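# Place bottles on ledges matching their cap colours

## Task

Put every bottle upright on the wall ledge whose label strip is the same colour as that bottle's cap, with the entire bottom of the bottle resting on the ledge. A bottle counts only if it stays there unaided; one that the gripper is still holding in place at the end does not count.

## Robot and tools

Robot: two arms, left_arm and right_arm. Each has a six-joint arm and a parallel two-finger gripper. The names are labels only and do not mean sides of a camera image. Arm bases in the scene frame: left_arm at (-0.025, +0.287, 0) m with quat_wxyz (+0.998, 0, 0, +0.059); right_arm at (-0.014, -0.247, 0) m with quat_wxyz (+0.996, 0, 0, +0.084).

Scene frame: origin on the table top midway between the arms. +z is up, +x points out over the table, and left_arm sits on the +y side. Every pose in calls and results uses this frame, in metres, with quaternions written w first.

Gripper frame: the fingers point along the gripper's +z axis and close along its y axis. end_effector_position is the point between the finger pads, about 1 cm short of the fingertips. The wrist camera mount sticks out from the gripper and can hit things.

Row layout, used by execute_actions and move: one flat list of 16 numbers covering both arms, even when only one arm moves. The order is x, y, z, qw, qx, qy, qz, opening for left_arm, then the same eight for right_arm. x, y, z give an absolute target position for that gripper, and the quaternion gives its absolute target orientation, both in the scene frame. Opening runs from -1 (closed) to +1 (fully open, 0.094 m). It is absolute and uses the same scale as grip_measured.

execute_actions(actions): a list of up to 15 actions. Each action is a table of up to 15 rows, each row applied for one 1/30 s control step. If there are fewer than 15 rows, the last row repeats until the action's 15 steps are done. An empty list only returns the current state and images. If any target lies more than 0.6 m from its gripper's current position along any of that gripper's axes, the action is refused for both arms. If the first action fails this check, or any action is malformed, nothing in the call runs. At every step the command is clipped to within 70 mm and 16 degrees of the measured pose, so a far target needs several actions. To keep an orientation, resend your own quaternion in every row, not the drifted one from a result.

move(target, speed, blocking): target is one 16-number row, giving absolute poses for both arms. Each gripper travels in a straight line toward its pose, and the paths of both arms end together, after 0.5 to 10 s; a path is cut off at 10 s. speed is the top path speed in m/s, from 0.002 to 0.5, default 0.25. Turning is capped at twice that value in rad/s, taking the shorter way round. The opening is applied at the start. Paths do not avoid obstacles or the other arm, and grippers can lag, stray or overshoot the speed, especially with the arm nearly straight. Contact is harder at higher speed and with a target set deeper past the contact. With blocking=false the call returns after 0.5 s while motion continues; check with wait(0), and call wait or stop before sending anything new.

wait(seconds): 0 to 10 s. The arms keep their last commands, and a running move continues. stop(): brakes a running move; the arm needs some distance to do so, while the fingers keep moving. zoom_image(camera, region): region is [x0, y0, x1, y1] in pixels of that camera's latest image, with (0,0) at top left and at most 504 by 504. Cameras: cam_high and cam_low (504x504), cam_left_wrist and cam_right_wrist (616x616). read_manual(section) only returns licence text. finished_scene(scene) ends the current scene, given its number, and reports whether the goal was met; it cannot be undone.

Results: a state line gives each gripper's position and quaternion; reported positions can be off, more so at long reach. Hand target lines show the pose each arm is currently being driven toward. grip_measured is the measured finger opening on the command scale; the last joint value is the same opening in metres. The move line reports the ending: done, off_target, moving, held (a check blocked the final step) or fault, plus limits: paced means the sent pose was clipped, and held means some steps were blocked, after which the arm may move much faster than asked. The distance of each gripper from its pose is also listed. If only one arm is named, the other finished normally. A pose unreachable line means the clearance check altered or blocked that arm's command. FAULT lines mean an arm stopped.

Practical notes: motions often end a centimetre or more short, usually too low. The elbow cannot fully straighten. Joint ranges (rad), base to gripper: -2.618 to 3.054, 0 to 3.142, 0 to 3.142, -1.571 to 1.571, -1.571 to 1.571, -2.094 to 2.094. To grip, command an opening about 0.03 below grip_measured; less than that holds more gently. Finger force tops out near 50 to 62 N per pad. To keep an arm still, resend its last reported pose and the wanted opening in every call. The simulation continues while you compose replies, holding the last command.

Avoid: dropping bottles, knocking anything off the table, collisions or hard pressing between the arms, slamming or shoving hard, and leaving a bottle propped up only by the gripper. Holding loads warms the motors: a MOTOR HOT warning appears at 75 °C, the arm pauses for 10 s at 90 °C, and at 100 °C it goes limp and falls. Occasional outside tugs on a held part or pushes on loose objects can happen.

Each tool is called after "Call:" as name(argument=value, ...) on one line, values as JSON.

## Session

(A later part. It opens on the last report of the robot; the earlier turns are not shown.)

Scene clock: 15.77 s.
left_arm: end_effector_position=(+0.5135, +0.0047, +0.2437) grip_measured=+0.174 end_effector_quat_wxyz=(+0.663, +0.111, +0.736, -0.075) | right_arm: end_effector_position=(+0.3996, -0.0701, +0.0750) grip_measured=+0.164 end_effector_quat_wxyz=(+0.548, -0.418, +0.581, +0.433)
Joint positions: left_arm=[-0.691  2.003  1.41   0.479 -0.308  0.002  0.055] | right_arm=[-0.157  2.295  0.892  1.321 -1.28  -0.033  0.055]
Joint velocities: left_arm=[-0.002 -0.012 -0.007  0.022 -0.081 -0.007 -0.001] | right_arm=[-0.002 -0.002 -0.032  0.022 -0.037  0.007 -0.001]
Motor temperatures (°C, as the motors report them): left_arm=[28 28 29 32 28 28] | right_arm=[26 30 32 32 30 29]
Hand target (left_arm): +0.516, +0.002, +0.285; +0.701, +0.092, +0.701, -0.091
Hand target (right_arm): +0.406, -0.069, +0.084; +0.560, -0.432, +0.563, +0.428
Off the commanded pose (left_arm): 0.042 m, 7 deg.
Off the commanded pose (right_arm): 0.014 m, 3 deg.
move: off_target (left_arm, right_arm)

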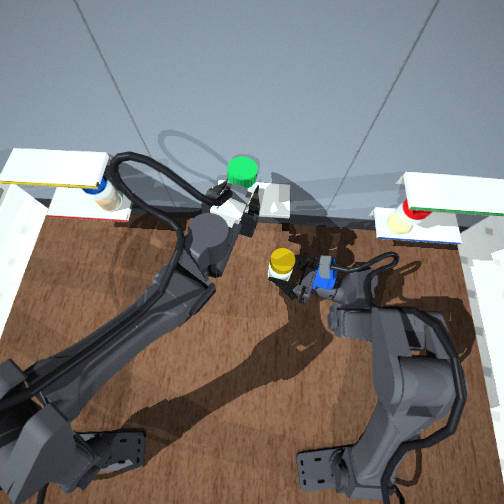

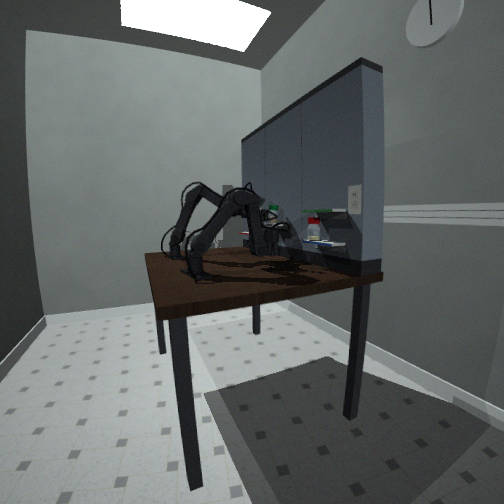

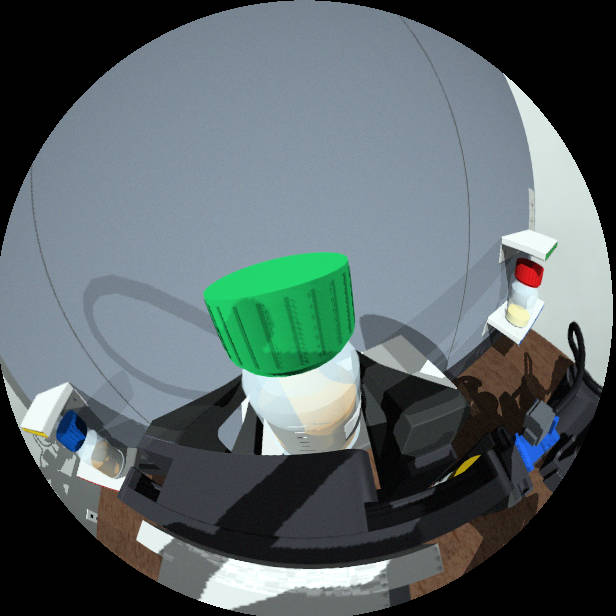

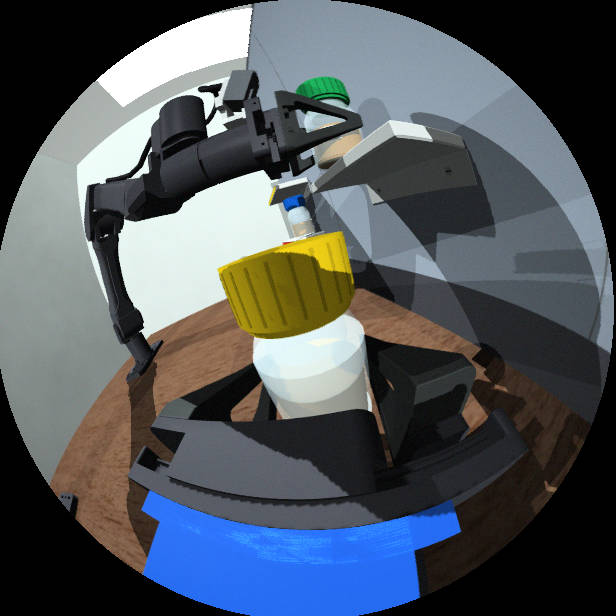

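Call:
move(target=[0.538,-0.004,0.29,0.736,0.087,0.663,-0.097,0.135,0.43,0.0,0.075,0.57,-0.43,0.55,0.43,0.13], speed=0.12)

Scene clock: 17.60 s.
left_arm: end_effector_position=(+0.5310, -0.0065, +0.2488) grip_measured=+0.174 end_effector_quat_wxyz=(+0.700, +0.104, +0.701, -0.082) | right_arm: end_effector_position=(+0.4209, -0.0022, +0.0650) grip_measured=+0.164 end_effector_quat_wxyz=(+0.554, -0.426, +0.565, +0.438)
Joint positions: left_arm=[-0.691  2.101  1.468  0.627 -0.309  0.029  0.055] | right_arm=[ 0.012  2.418  1.051  1.363 -1.134  0.02   0.055]
Joint velocities: left_arm=[ 0.007  0.002  0.002 -0.037 -0.007  0.051 -0.   ] | right_arm=[ 0.002  0.007  0.002 -0.11   0.037  0.037 -0.002]
Motor temperatures (°C, as the motors report them): left_arm=[28 29 30 32 28 28] | right_arm=[26 30 32 33 30 29]
Hand target (left_arm): +0.535, -0.003, +0.290; +0.737, +0.087, +0.664, -0.095
Hand target (right_arm): +0.428, +0.001, +0.075; +0.571, -0.431, +0.551, +0.430
Off the commanded pose (left_arm): 0.042 m, 7 deg.
Off the commanded pose (right_arm): 0.014 m, 3 deg.
move: off_target (left_arm, right_arm)

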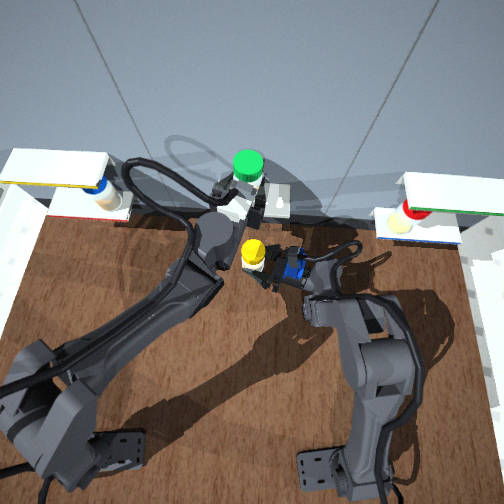

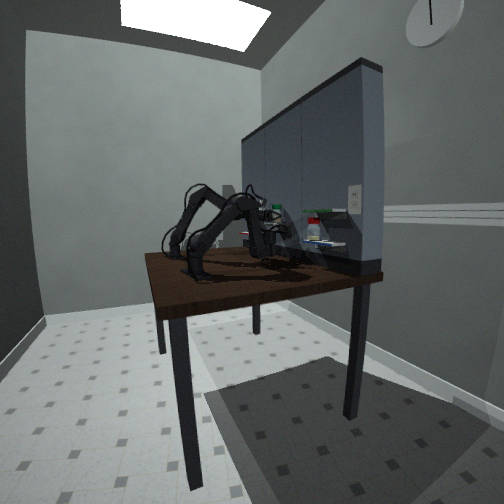

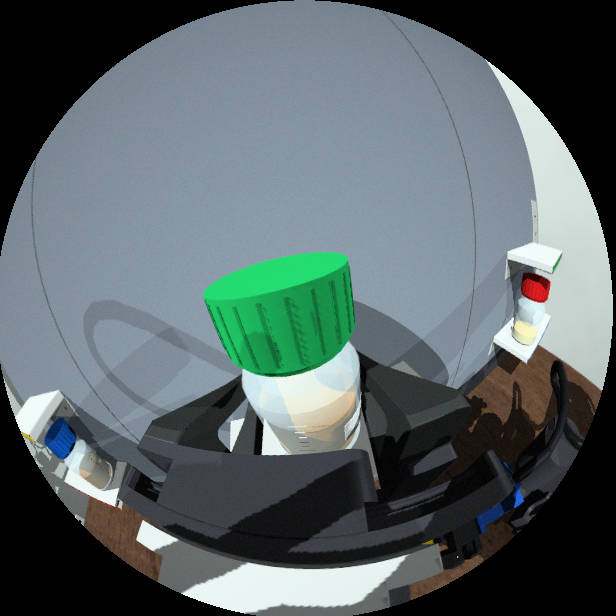

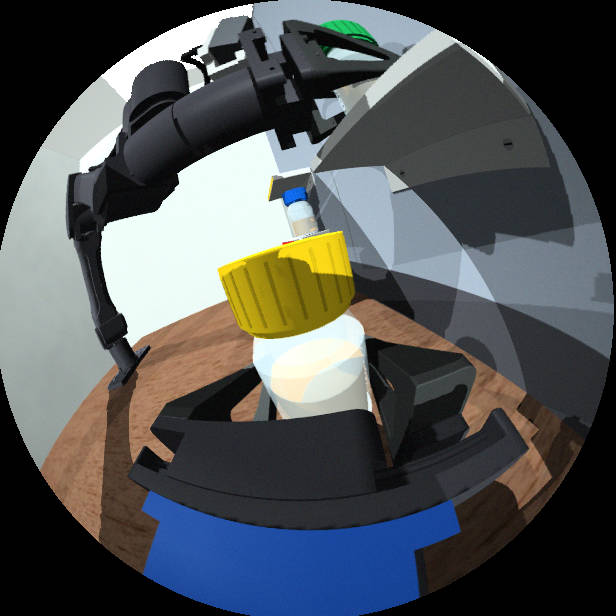

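Call:
move(target=[0.536,-0.005,0.26,0.72,0.09,0.683,-0.094,0.135,0.43,0.0,0.05,0.57,-0.43,0.55,0.43,0.13], speed=0.04)

Scene clock: 18.83 s.
left_arm: end_effector_position=(+0.5329, -0.0077, +0.2434) grip_measured=+0.174 end_effector_quat_wxyz=(+0.702, +0.103, +0.700, -0.083) | right_arm: end_effector_position=(+0.4224, -0.0020, +0.0414) grip_measured=+0.164 end_effector_quat_wxyz=(+0.554, -0.425, +0.566, +0.438)
Joint positions: left_arm=[-0.691  2.118  1.468  0.648 -0.309  0.028  0.055] | right_arm=[ 0.012  2.505  1.082  1.42  -1.133  0.021  0.055]
Joint velocities: left_arm=[-0.012  0.012 -0.017 -0.081  0.051  0.051 -0.   ] | right_arm=[ 0.012 -0.002 -0.002 -0.051 -0.037 -0.007 -0.   ]
Motor temperatures (°C, as the motors report them): left_arm=[28 29 30 32 28 28] | right_arm=[26 30 32 33 30 29]
Hand target (left_arm): +0.535, -0.005, +0.260; +0.719, +0.090, +0.683, -0.093
Hand target (right_arm): +0.429, -0.000, +0.050; +0.570, -0.431, +0.551, +0.431
Off the commanded pose (left_arm): 0.017 m, 3 deg.
Off the commanded pose (right_arm): 0.012 m, 3 deg.
move: off_target (left_arm, right_arm)

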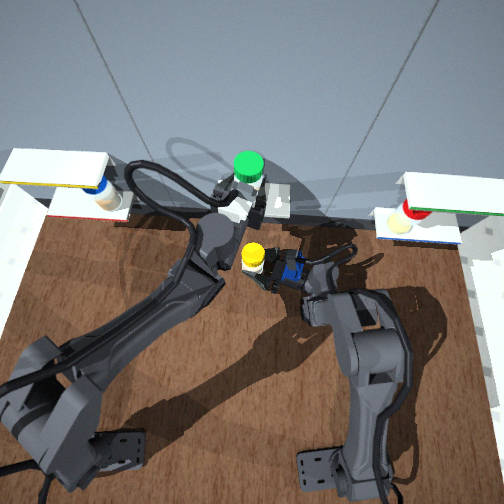

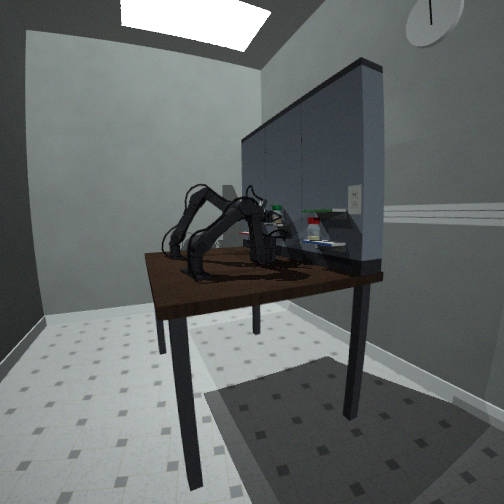

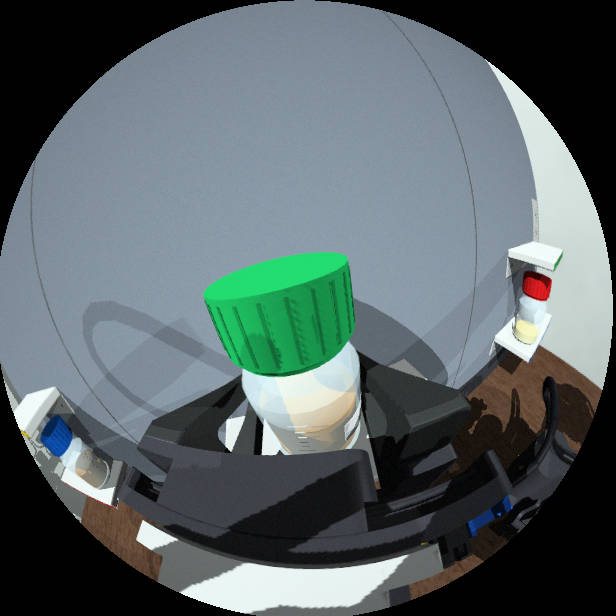

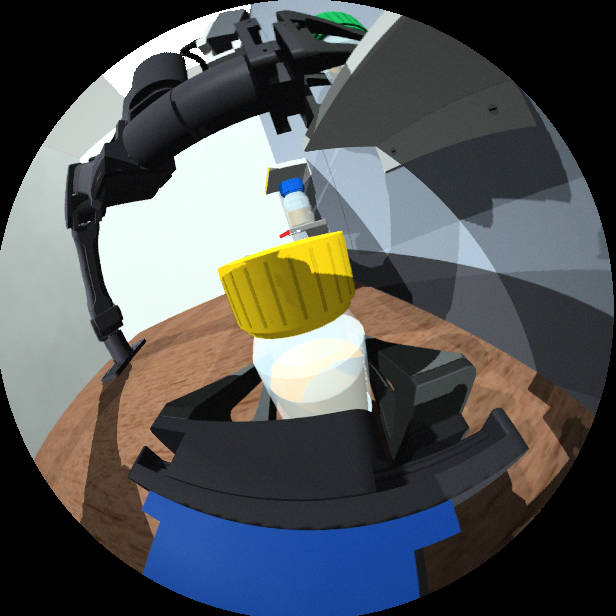

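Call:
move(target=[0.536,-0.005,0.25,0.712,0.091,0.69,-0.093,0.135,0.43,0.0,0.042,0.57,-0.43,0.55,0.43,0.13], speed=0.03)

Call:
zoom_image(camera="cam_low", region=[220, 190, 320, 280])

Scene clock: 19.97 s.
left_arm: end_effector_position=(+0.5329, -0.0077, +0.2431) grip_measured=+0.174 end_effector_quat_wxyz=(+0.701, +0.101, +0.701, -0.085) | right_arm: end_effector_position=(+0.4241, -0.0017, +0.0407) grip_measured=+0.164 end_effector_quat_wxyz=(+0.564, -0.431, +0.555, +0.433)
Joint positions: left_arm=[-0.691  2.118  1.468  0.647 -0.309  0.022  0.055] | right_arm=[ 0.012  2.528  1.097  1.459 -1.133  0.021  0.055]
Joint velocities: left_arm=[-0.002  0.007 -0.007 -0.037  0.037  0.007  0.001] | right_arm=[ 0.007  0.007 -0.012  0.007 -0.081  0.037  0.   ]
Motor temperatures (°C, as the motors report them): left_arm=[28 29 30 33 28 28] | right_arm=[26 31 32 33 30 29]
Hand target (left_arm): +0.536, -0.005, +0.250; +0.712, +0.091, +0.690, -0.093
Hand target (right_arm): +0.430, +0.000, +0.042; +0.571, -0.431, +0.551, +0.430
Off the commanded pose (left_arm): 0.008 m, 2 deg.
Off the commanded pose (right_arm): 0.006 m, 1 deg.
move: done

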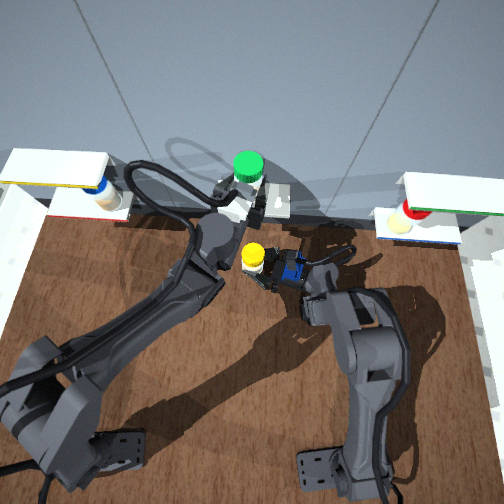

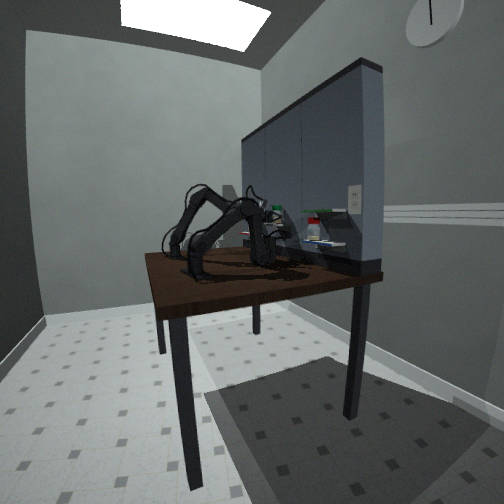

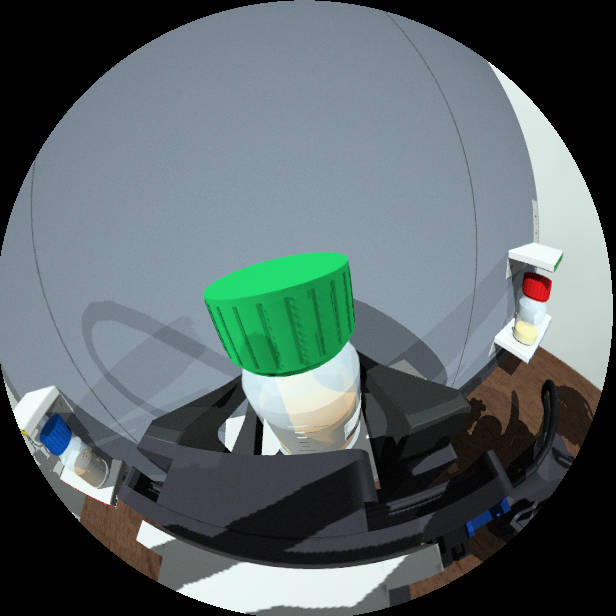

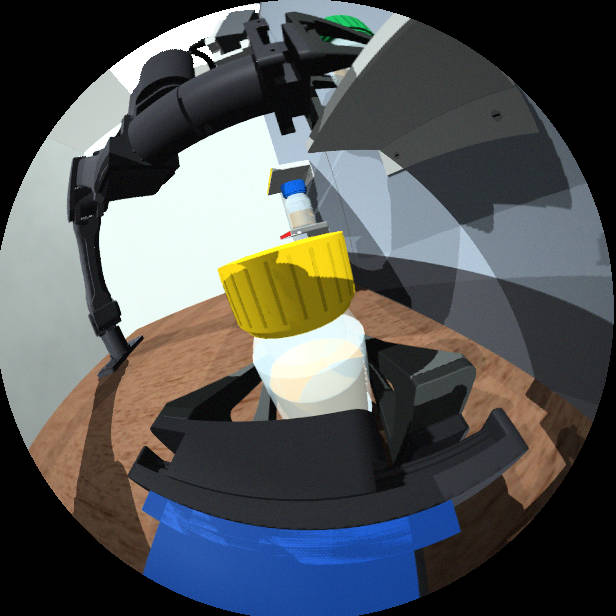

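Region (220, 190, 320, 280) of cam_low's 504x504 image, scaled by 5.040, with more detail than that image has; it fills the top 454 rows of this view, and the rest is white.

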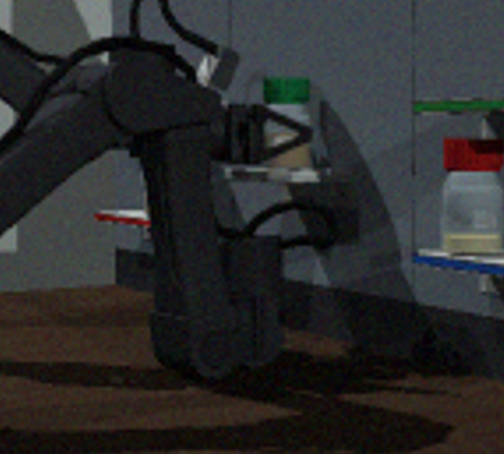

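Call:
move(target=[0.536,-0.005,0.25,0.712,0.091,0.69,-0.093,1,0.43,0.0,0.045,0.561,-0.43,0.561,0.43,1])

Call:
move(target=[0.455,0.017,0.255,0.701,0.092,0.701,-0.092,1,0.407,-0.085,0.055,0.561,-0.43,0.561,0.43,1], speed=0.2)

Scene clock: 20.97 s.
left_arm: end_effector_position=(+0.5329, -0.0077, +0.2484) grip_measured=+1.000 end_effector_quat_wxyz=(+0.708, +0.098, +0.694, -0.088) | right_arm: end_effector_position=(+0.4251, -0.0015, +0.0407) grip_measured=+1.000 end_effector_quat_wxyz=(+0.559, -0.429, +0.561, +0.434)
Joint positions: left_arm=[-0.691  2.118  1.468  0.669 -0.309  0.022  0.094] | right_arm=[ 0.012  2.516  1.097  1.423 -1.133  0.011  0.094]
Joint velocities: left_arm=[-0.007 -0.017 -0.002  0.007 -0.022  0.007  0.   ] | right_arm=[ 0.002 -0.012  0.007 -0.007 -0.007  0.022  0.   ]
Motor temperatures (°C, as the motors report them): left_arm=[28 30 30 33 28 28] | right_arm=[26 31 32 33 30 29]
Hand target (left_arm): +0.536, -0.005, +0.250; +0.712, +0.091, +0.690, -0.093
Hand target (right_arm): +0.430, +0.000, +0.045; +0.561, -0.430, +0.561, +0.430
Off the commanded pose (left_arm): 0.004 m, 1 deg.
Off the commanded pose (right_arm): 0.007 m, 1 deg.
move: done

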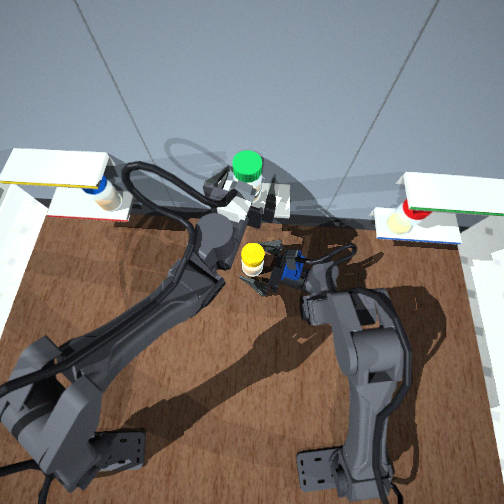

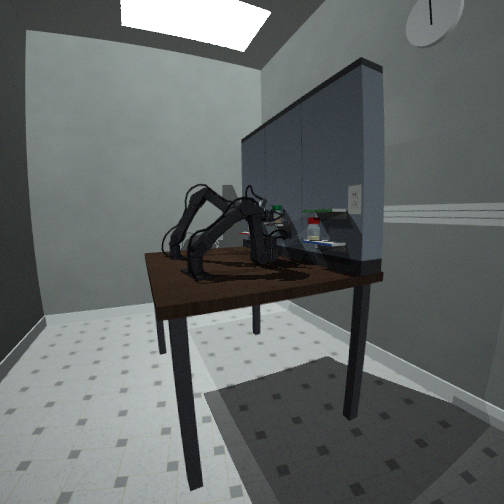

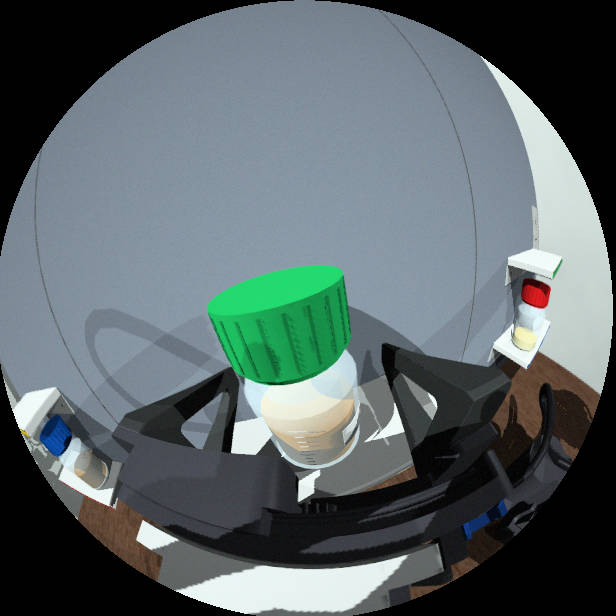

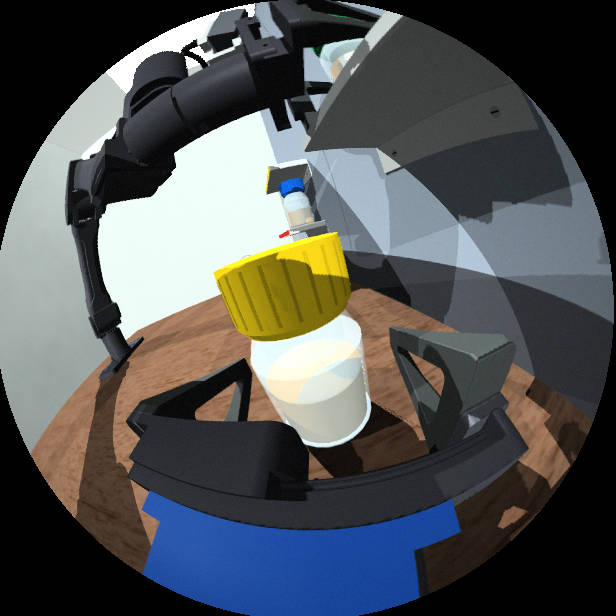

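Scene clock: 22.00 s.
left_arm: end_effector_position=(+0.4599, +0.0164, +0.2469) grip_measured=+1.000 end_effector_quat_wxyz=(+0.695, +0.100, +0.706, -0.086) | right_arm: end_effector_position=(+0.4162, -0.0879, +0.0558) grip_measured=+1.000 end_effector_quat_wxyz=(+0.568, -0.428, +0.560, +0.424)
Joint positions: left_arm=[-0.742  1.853  1.113  0.72  -0.361  0.01   0.094] | right_arm=[-0.204  2.441  0.994  1.471 -1.329  0.011  0.094]
Joint velocities: left_arm=[-0.017 -0.022 -0.007  0.066  0.022 -0.022  0.   ] | right_arm=[ 0.002 -0.012 -0.002 -0.11  -0.022  0.066  0.   ]
Motor temperatures (°C, as the motors report them): left_arm=[28 30 30 33 28 28] | right_arm=[26 31 32 33 30 29]
Hand target (left_arm): +0.455, +0.017, +0.255; +0.701, +0.092, +0.701, -0.092
Hand target (right_arm): +0.409, -0.086, +0.055; +0.562, -0.429, +0.561, +0.431
Off the commanded pose (left_arm): 0.009 m, 1 deg.
Off the commanded pose (right_arm): 0.010 m, 1 deg.
move: done

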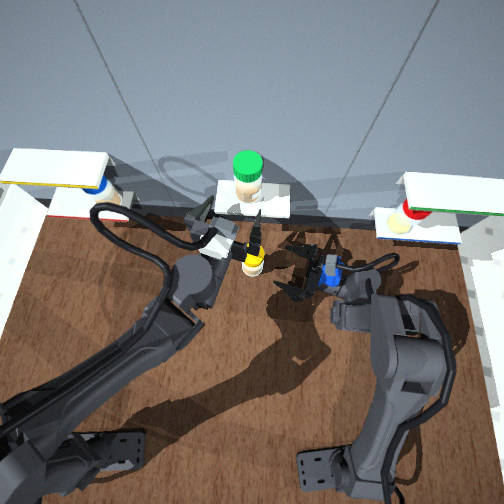

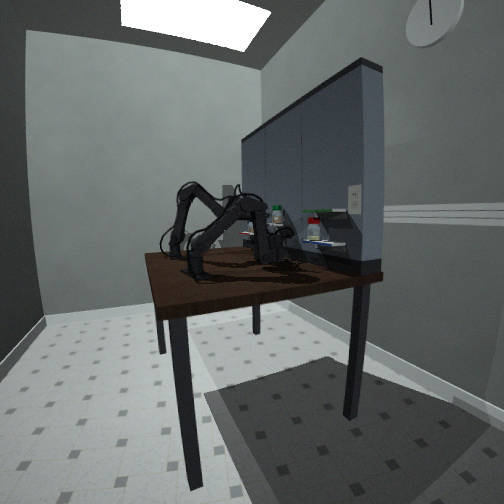

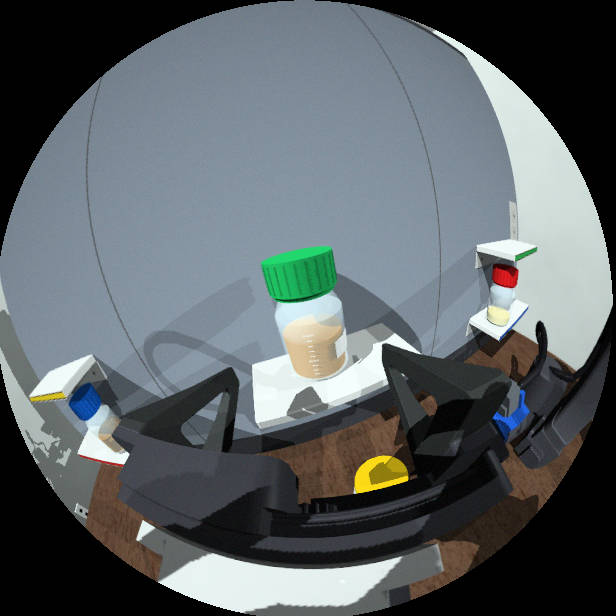

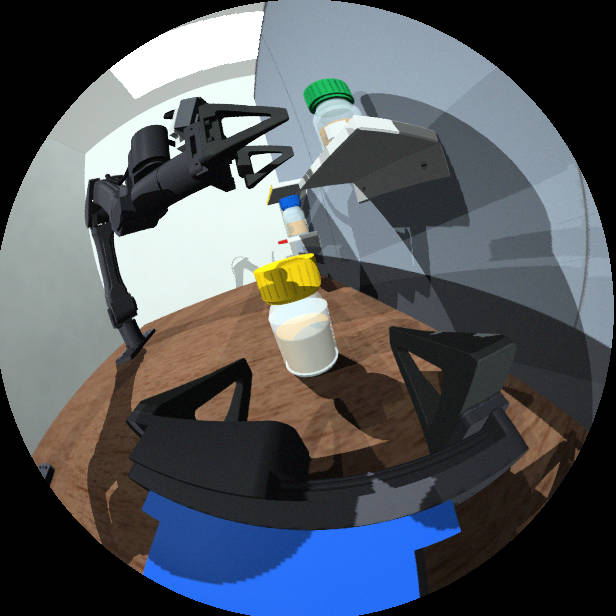

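Call:
move(target=[0.395,0.12,0.065,0.561,0.43,0.561,-0.43,1,0.44,-0.12,0.245,0.701,-0.092,0.701,0.092,1], speed=0.3)

Call:
move(target=[0.412,0.05,0.055,0.561,0.43,0.561,-0.43,1,0.465,-0.022,0.245,0.701,-0.092,0.701,0.092,1], speed=0.2)

Scene clock: 24.87 s.
left_arm: end_effector_position=(+0.3893, +0.1206, +0.0675) grip_measured=+1.000 end_effector_quat_wxyz=(+0.564, +0.427, +0.561, -0.429) | right_arm: end_effector_position=(+0.4387, -0.1230, +0.2341) grip_measured=+1.000 end_effector_quat_wxyz=(+0.696, -0.092, +0.706, +0.092)
Joint positions: left_arm=[-0.106  2.376  0.915  1.484  1.313 -0.022  0.094] | right_arm=[0.097 1.551 0.698 0.839 0.004 0.002 0.094]
Joint velocities: left_arm=[-0.022 -0.017  0.012 -0.066 -0.051 -0.007  0.   ] | right_arm=[ 0.002 -0.002 -0.012 -0.051  0.007 -0.022  0.   ]
Motor temperatures (°C, as the motors report them): left_arm=[28 30 29 33 28 28] | right_arm=[26 31 32 33 30 29]
Hand target (left_arm): +0.393, +0.121, +0.066; +0.565, +0.429, +0.557, -0.431
Hand target (right_arm): +0.440, -0.120, +0.245; +0.701, -0.094, +0.701, +0.090
Off the commanded pose (left_arm): 0.006 m, 1 deg.
Off the commanded pose (right_arm): 0.011 m, 1 deg.
move: off_target (right_arm)

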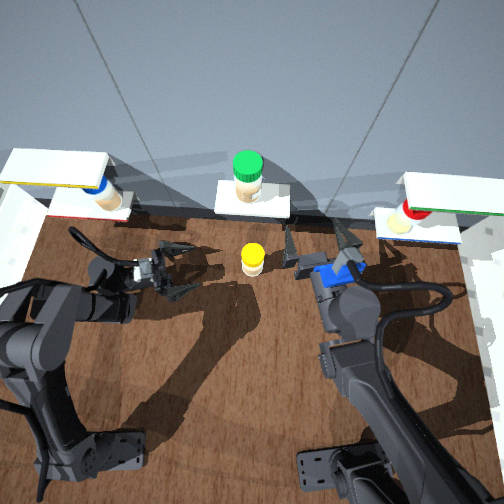

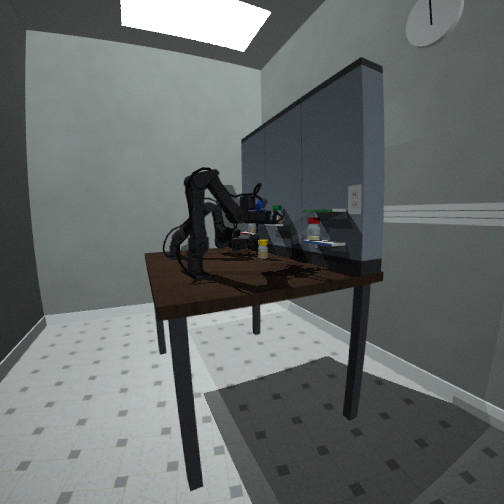

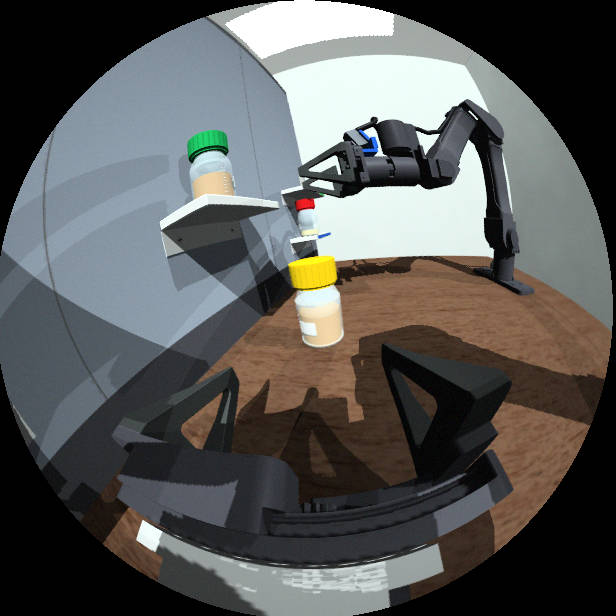

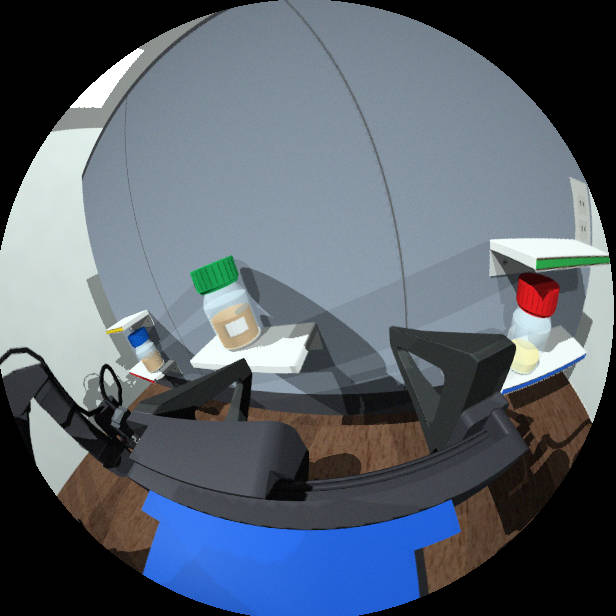

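Scene clock: 26.00 s.
left_arm: end_effector_position=(+0.4054, +0.0518, +0.0555) grip_measured=+1.000 end_effector_quat_wxyz=(+0.558, +0.430, +0.562, -0.434) | right_arm: end_effector_position=(+0.4582, -0.0229, +0.2459) grip_measured=+1.000 end_effector_quat_wxyz=(+0.705, -0.093, +0.696, +0.098)
Joint positions: left_arm=[-0.282  2.443  1.031  1.408  1.149 -0.006  0.094] | right_arm=[0.358 1.746 0.935 0.826 0.256 0.002 0.094]
Joint velocities: left_arm=[-0.002 -0.027 -0.007 -0.022 -0.022  0.007  0.   ] | right_arm=[ 0.012  0.012 -0.007 -0.066  0.022  0.007  0.   ]
Motor temperatures (°C, as the motors report them): left_arm=[28 30 29 33 28 28] | right_arm=[26 31 32 33 30 29]
Hand target (left_arm): +0.411, +0.050, +0.055; +0.561, +0.430, +0.561, -0.430
Hand target (right_arm): +0.463, -0.021, +0.245; +0.702, -0.093, +0.701, +0.091
Off the commanded pose (left_arm): 0.007 m, 1 deg.
Off the commanded pose (right_arm): 0.007 m, 1 deg.
move: done

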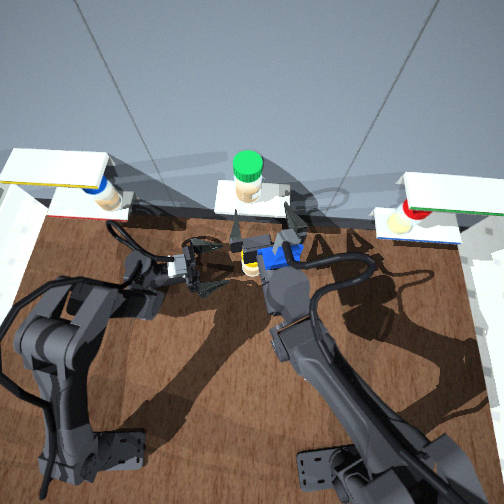

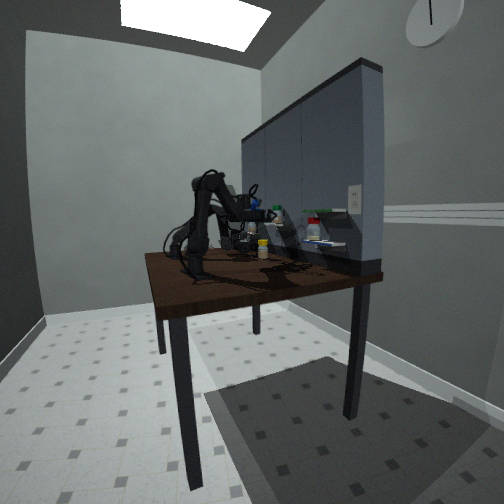

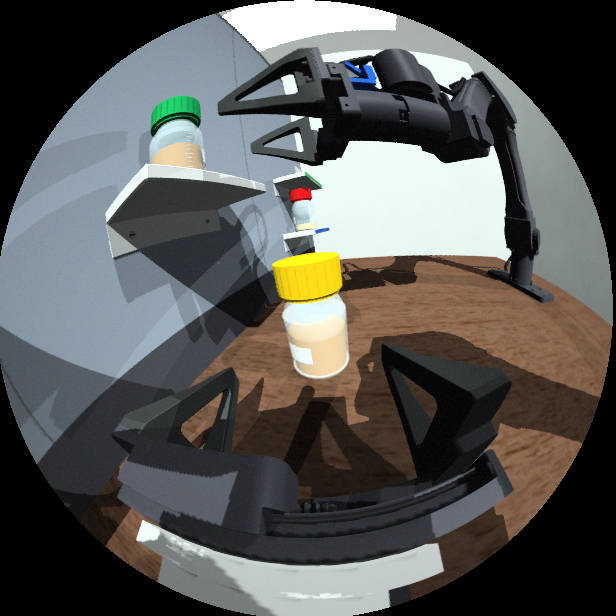

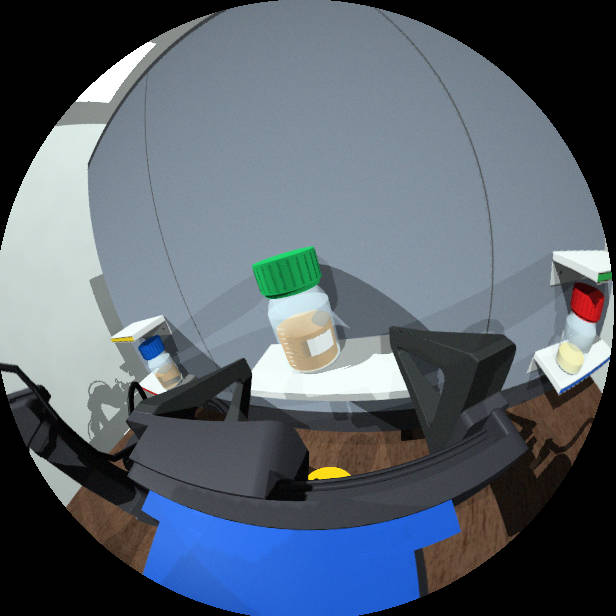

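Call:
move(target=[0.425,-0.036,0.048,0.561,0.43,0.561,-0.43,1,0.539,0.010,0.242,0.701,-0.092,0.701,0.092,1], speed=0.15)

Scene clock: 27.50 s.
left_arm: end_effector_position=(+0.4183, -0.0340, +0.0473) grip_measured=+1.000 end_effector_quat_wxyz=(+0.556, +0.431, +0.562, -0.434) | right_arm: end_effector_position=(+0.5320, +0.0118, +0.2443) grip_measured=+1.000 end_effector_quat_wxyz=(+0.707, -0.089, +0.696, +0.095)
Joint positions: left_arm=[-0.477  2.528  1.21   1.311  0.957 -0.004  0.094] | right_arm=[0.346 2.025 1.309 0.734 0.254 0.002 0.094]
Joint velocities: left_arm=[-0.017  0.002  0.007 -0.022 -0.095  0.022  0.   ] | right_arm=[-0.007 -0.017 -0.012 -0.007  0.022 -0.022  0.   ]
Motor temperatures (°C, as the motors report them): left_arm=[28 30 29 33 28 28] | right_arm=[26 31 32 33 30 29]
Hand target (left_arm): +0.424, -0.036, +0.048; +0.561, +0.431, +0.561, -0.430
Hand target (right_arm): +0.538, +0.011, +0.242; +0.701, -0.092, +0.701, +0.092
Off the commanded pose (left_arm): 0.007 m, 1 deg.
Off the commanded pose (right_arm): 0.008 m, 1 deg.
move: done

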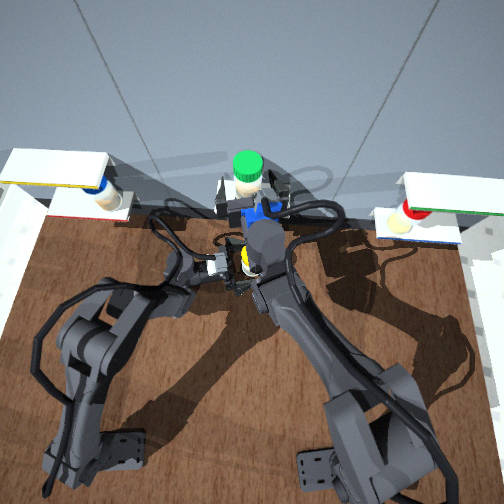

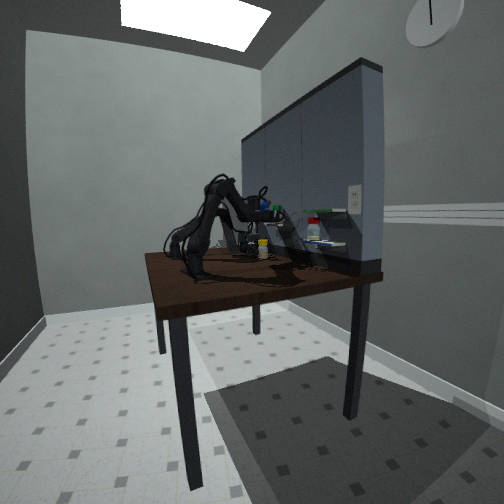

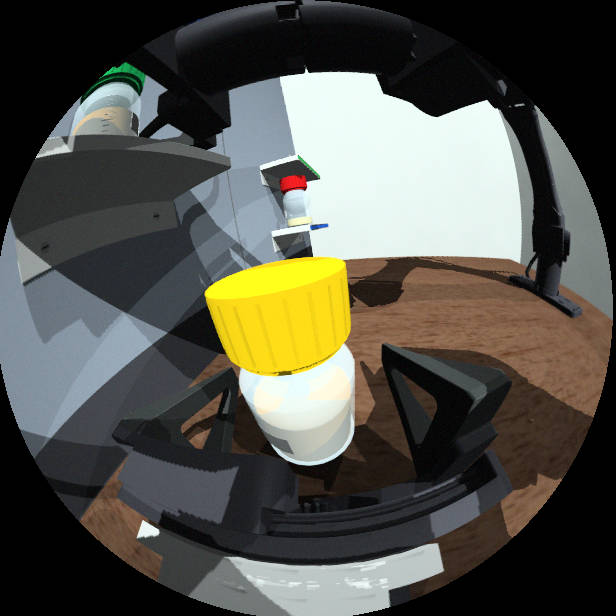

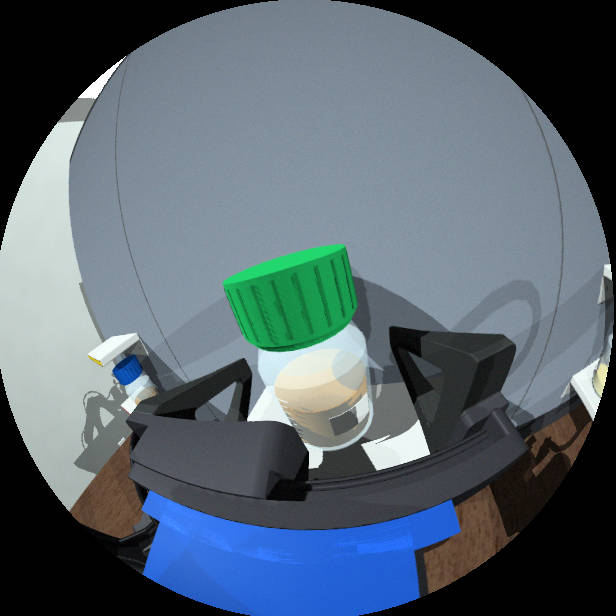

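Call:
move(target=[0.425,-0.036,0.048,0.561,0.43,0.561,-0.43,0.135,0.539,0.010,0.242,0.701,-0.092,0.701,0.092,0.13])

Call:
move(target=[0.42,-0.02,0.085,0.575,0.43,0.548,-0.43,0.135,0.53,0.008,0.295,0.725,-0.089,0.676,0.095,0.13], speed=0.1)

Scene clock: 28.50 s.
left_arm: end_effector_position=(+0.4187, -0.0339, +0.0472) grip_measured=+0.174 end_effector_quat_wxyz=(+0.557, +0.430, +0.563, -0.433) | right_arm: end_effector_position=(+0.5321, +0.0116, +0.2441) grip_measured=+0.164 end_effector_quat_wxyz=(+0.706, -0.089, +0.696, +0.095)
Joint positions: left_arm=[-0.477  2.528  1.21   1.311  0.955 -0.003  0.055] | right_arm=[0.345 2.025 1.309 0.733 0.253 0.002 0.055]
Joint velocities: left_arm=[ 0.002 -0.032  0.012 -0.037 -0.051 -0.037 -0.   ] | right_arm=[-0.002 -0.002  0.007  0.066 -0.007  0.022  0.   ]
Motor temperatures (°C, as the motors report them): left_arm=[28 30 29 33 28 28] | right_arm=[26 32 32 33 30 29]
Hand target (left_arm): +0.425, -0.036, +0.048; +0.561, +0.430, +0.561, -0.430
Hand target (right_arm): +0.539, +0.010, +0.242; +0.701, -0.092, +0.701, +0.092
Off the commanded pose (left_arm): 0.007 m, 1 deg.
Off the commanded pose (right_arm): 0.007 m, 1 deg.
move: done

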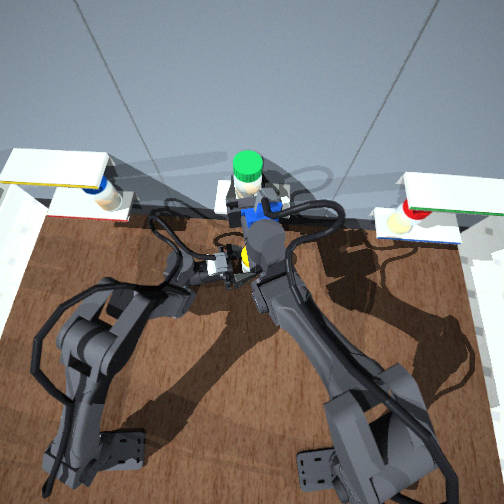

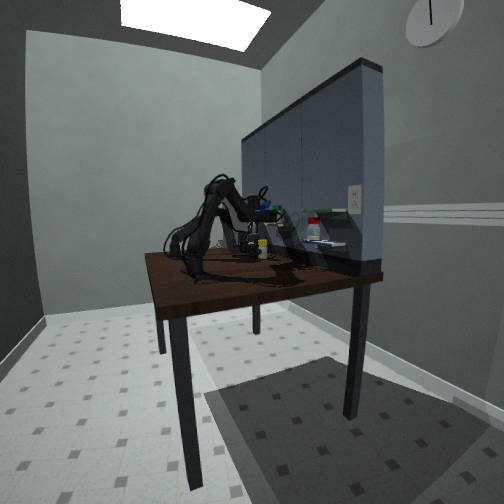

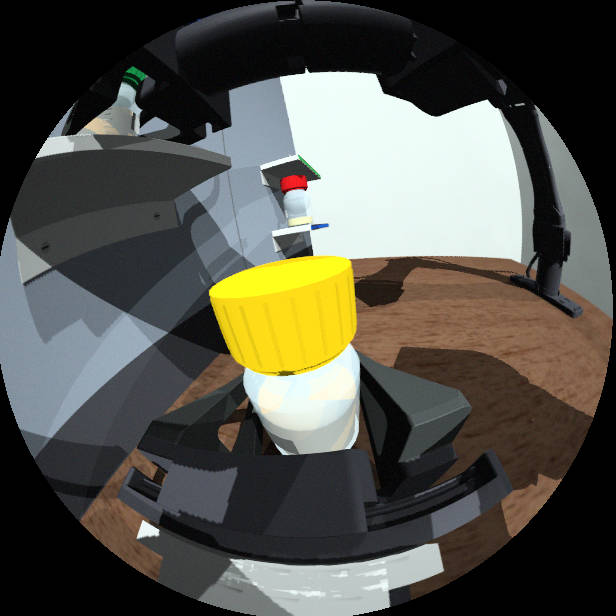

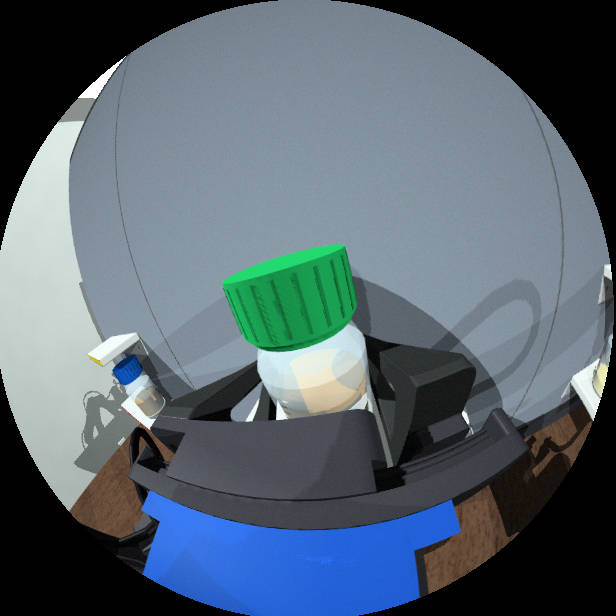

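Scene clock: 29.40 s.
left_arm: end_effector_position=(+0.4204, -0.0233, +0.0640) grip_measured=+0.174 end_effector_quat_wxyz=(+0.559, +0.426, +0.565, -0.432) | right_arm: end_effector_position=(+0.5269, +0.0087, +0.2494) grip_measured=+0.164 end_effector_quat_wxyz=(+0.693, -0.099, +0.709, +0.085)
Joint positions: left_arm=[-0.454  2.468  1.178  1.286  0.968 -0.009  0.055] | right_arm=[ 0.345  1.979  1.309  0.645  0.253 -0.009  0.055]
Joint velocities: left_arm=[-0.002  0.002  0.007 -0.037  0.037  0.022 -0.   ] | right_arm=[ 0.002 -0.012 -0.002 -0.095 -0.022 -0.051 -0.001]
Motor temperatures (°C, as the motors report them): left_arm=[28 31 29 33 28 28] | right_arm=[26 32 33 33 30 29]
Hand target (left_arm): +0.420, -0.020, +0.084; +0.575, +0.430, +0.548, -0.429
Hand target (right_arm): +0.528, +0.007, +0.295; +0.725, -0.089, +0.676, +0.095
Off the commanded pose (left_arm): 0.021 m, 3 deg.
Off the commanded pose (right_arm): 0.046 m, 5 deg.
move: off_target (left_arm, right_arm)

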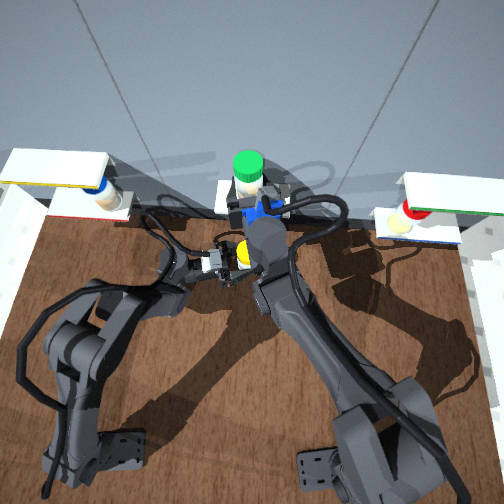

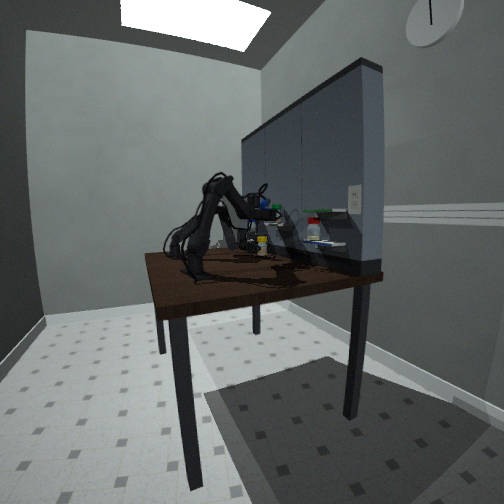

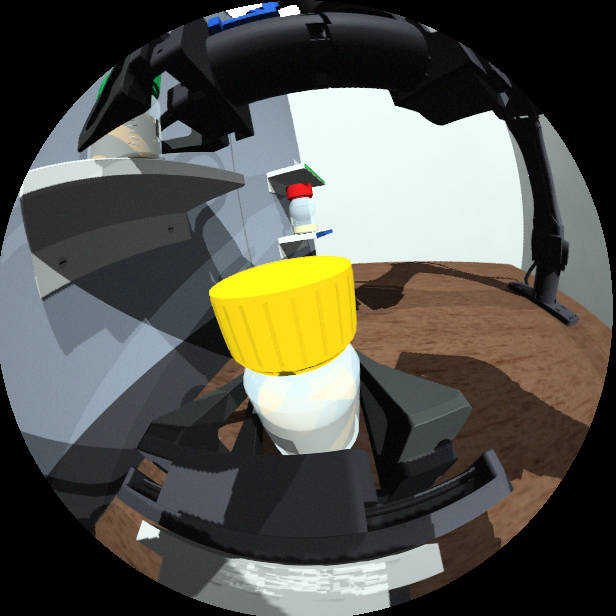

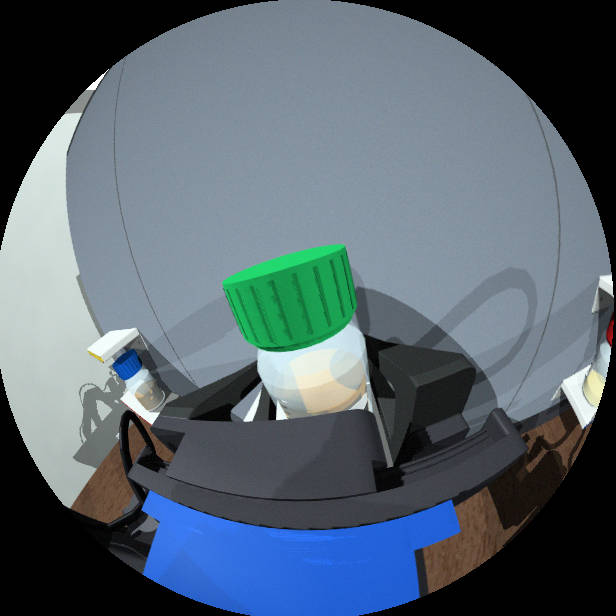

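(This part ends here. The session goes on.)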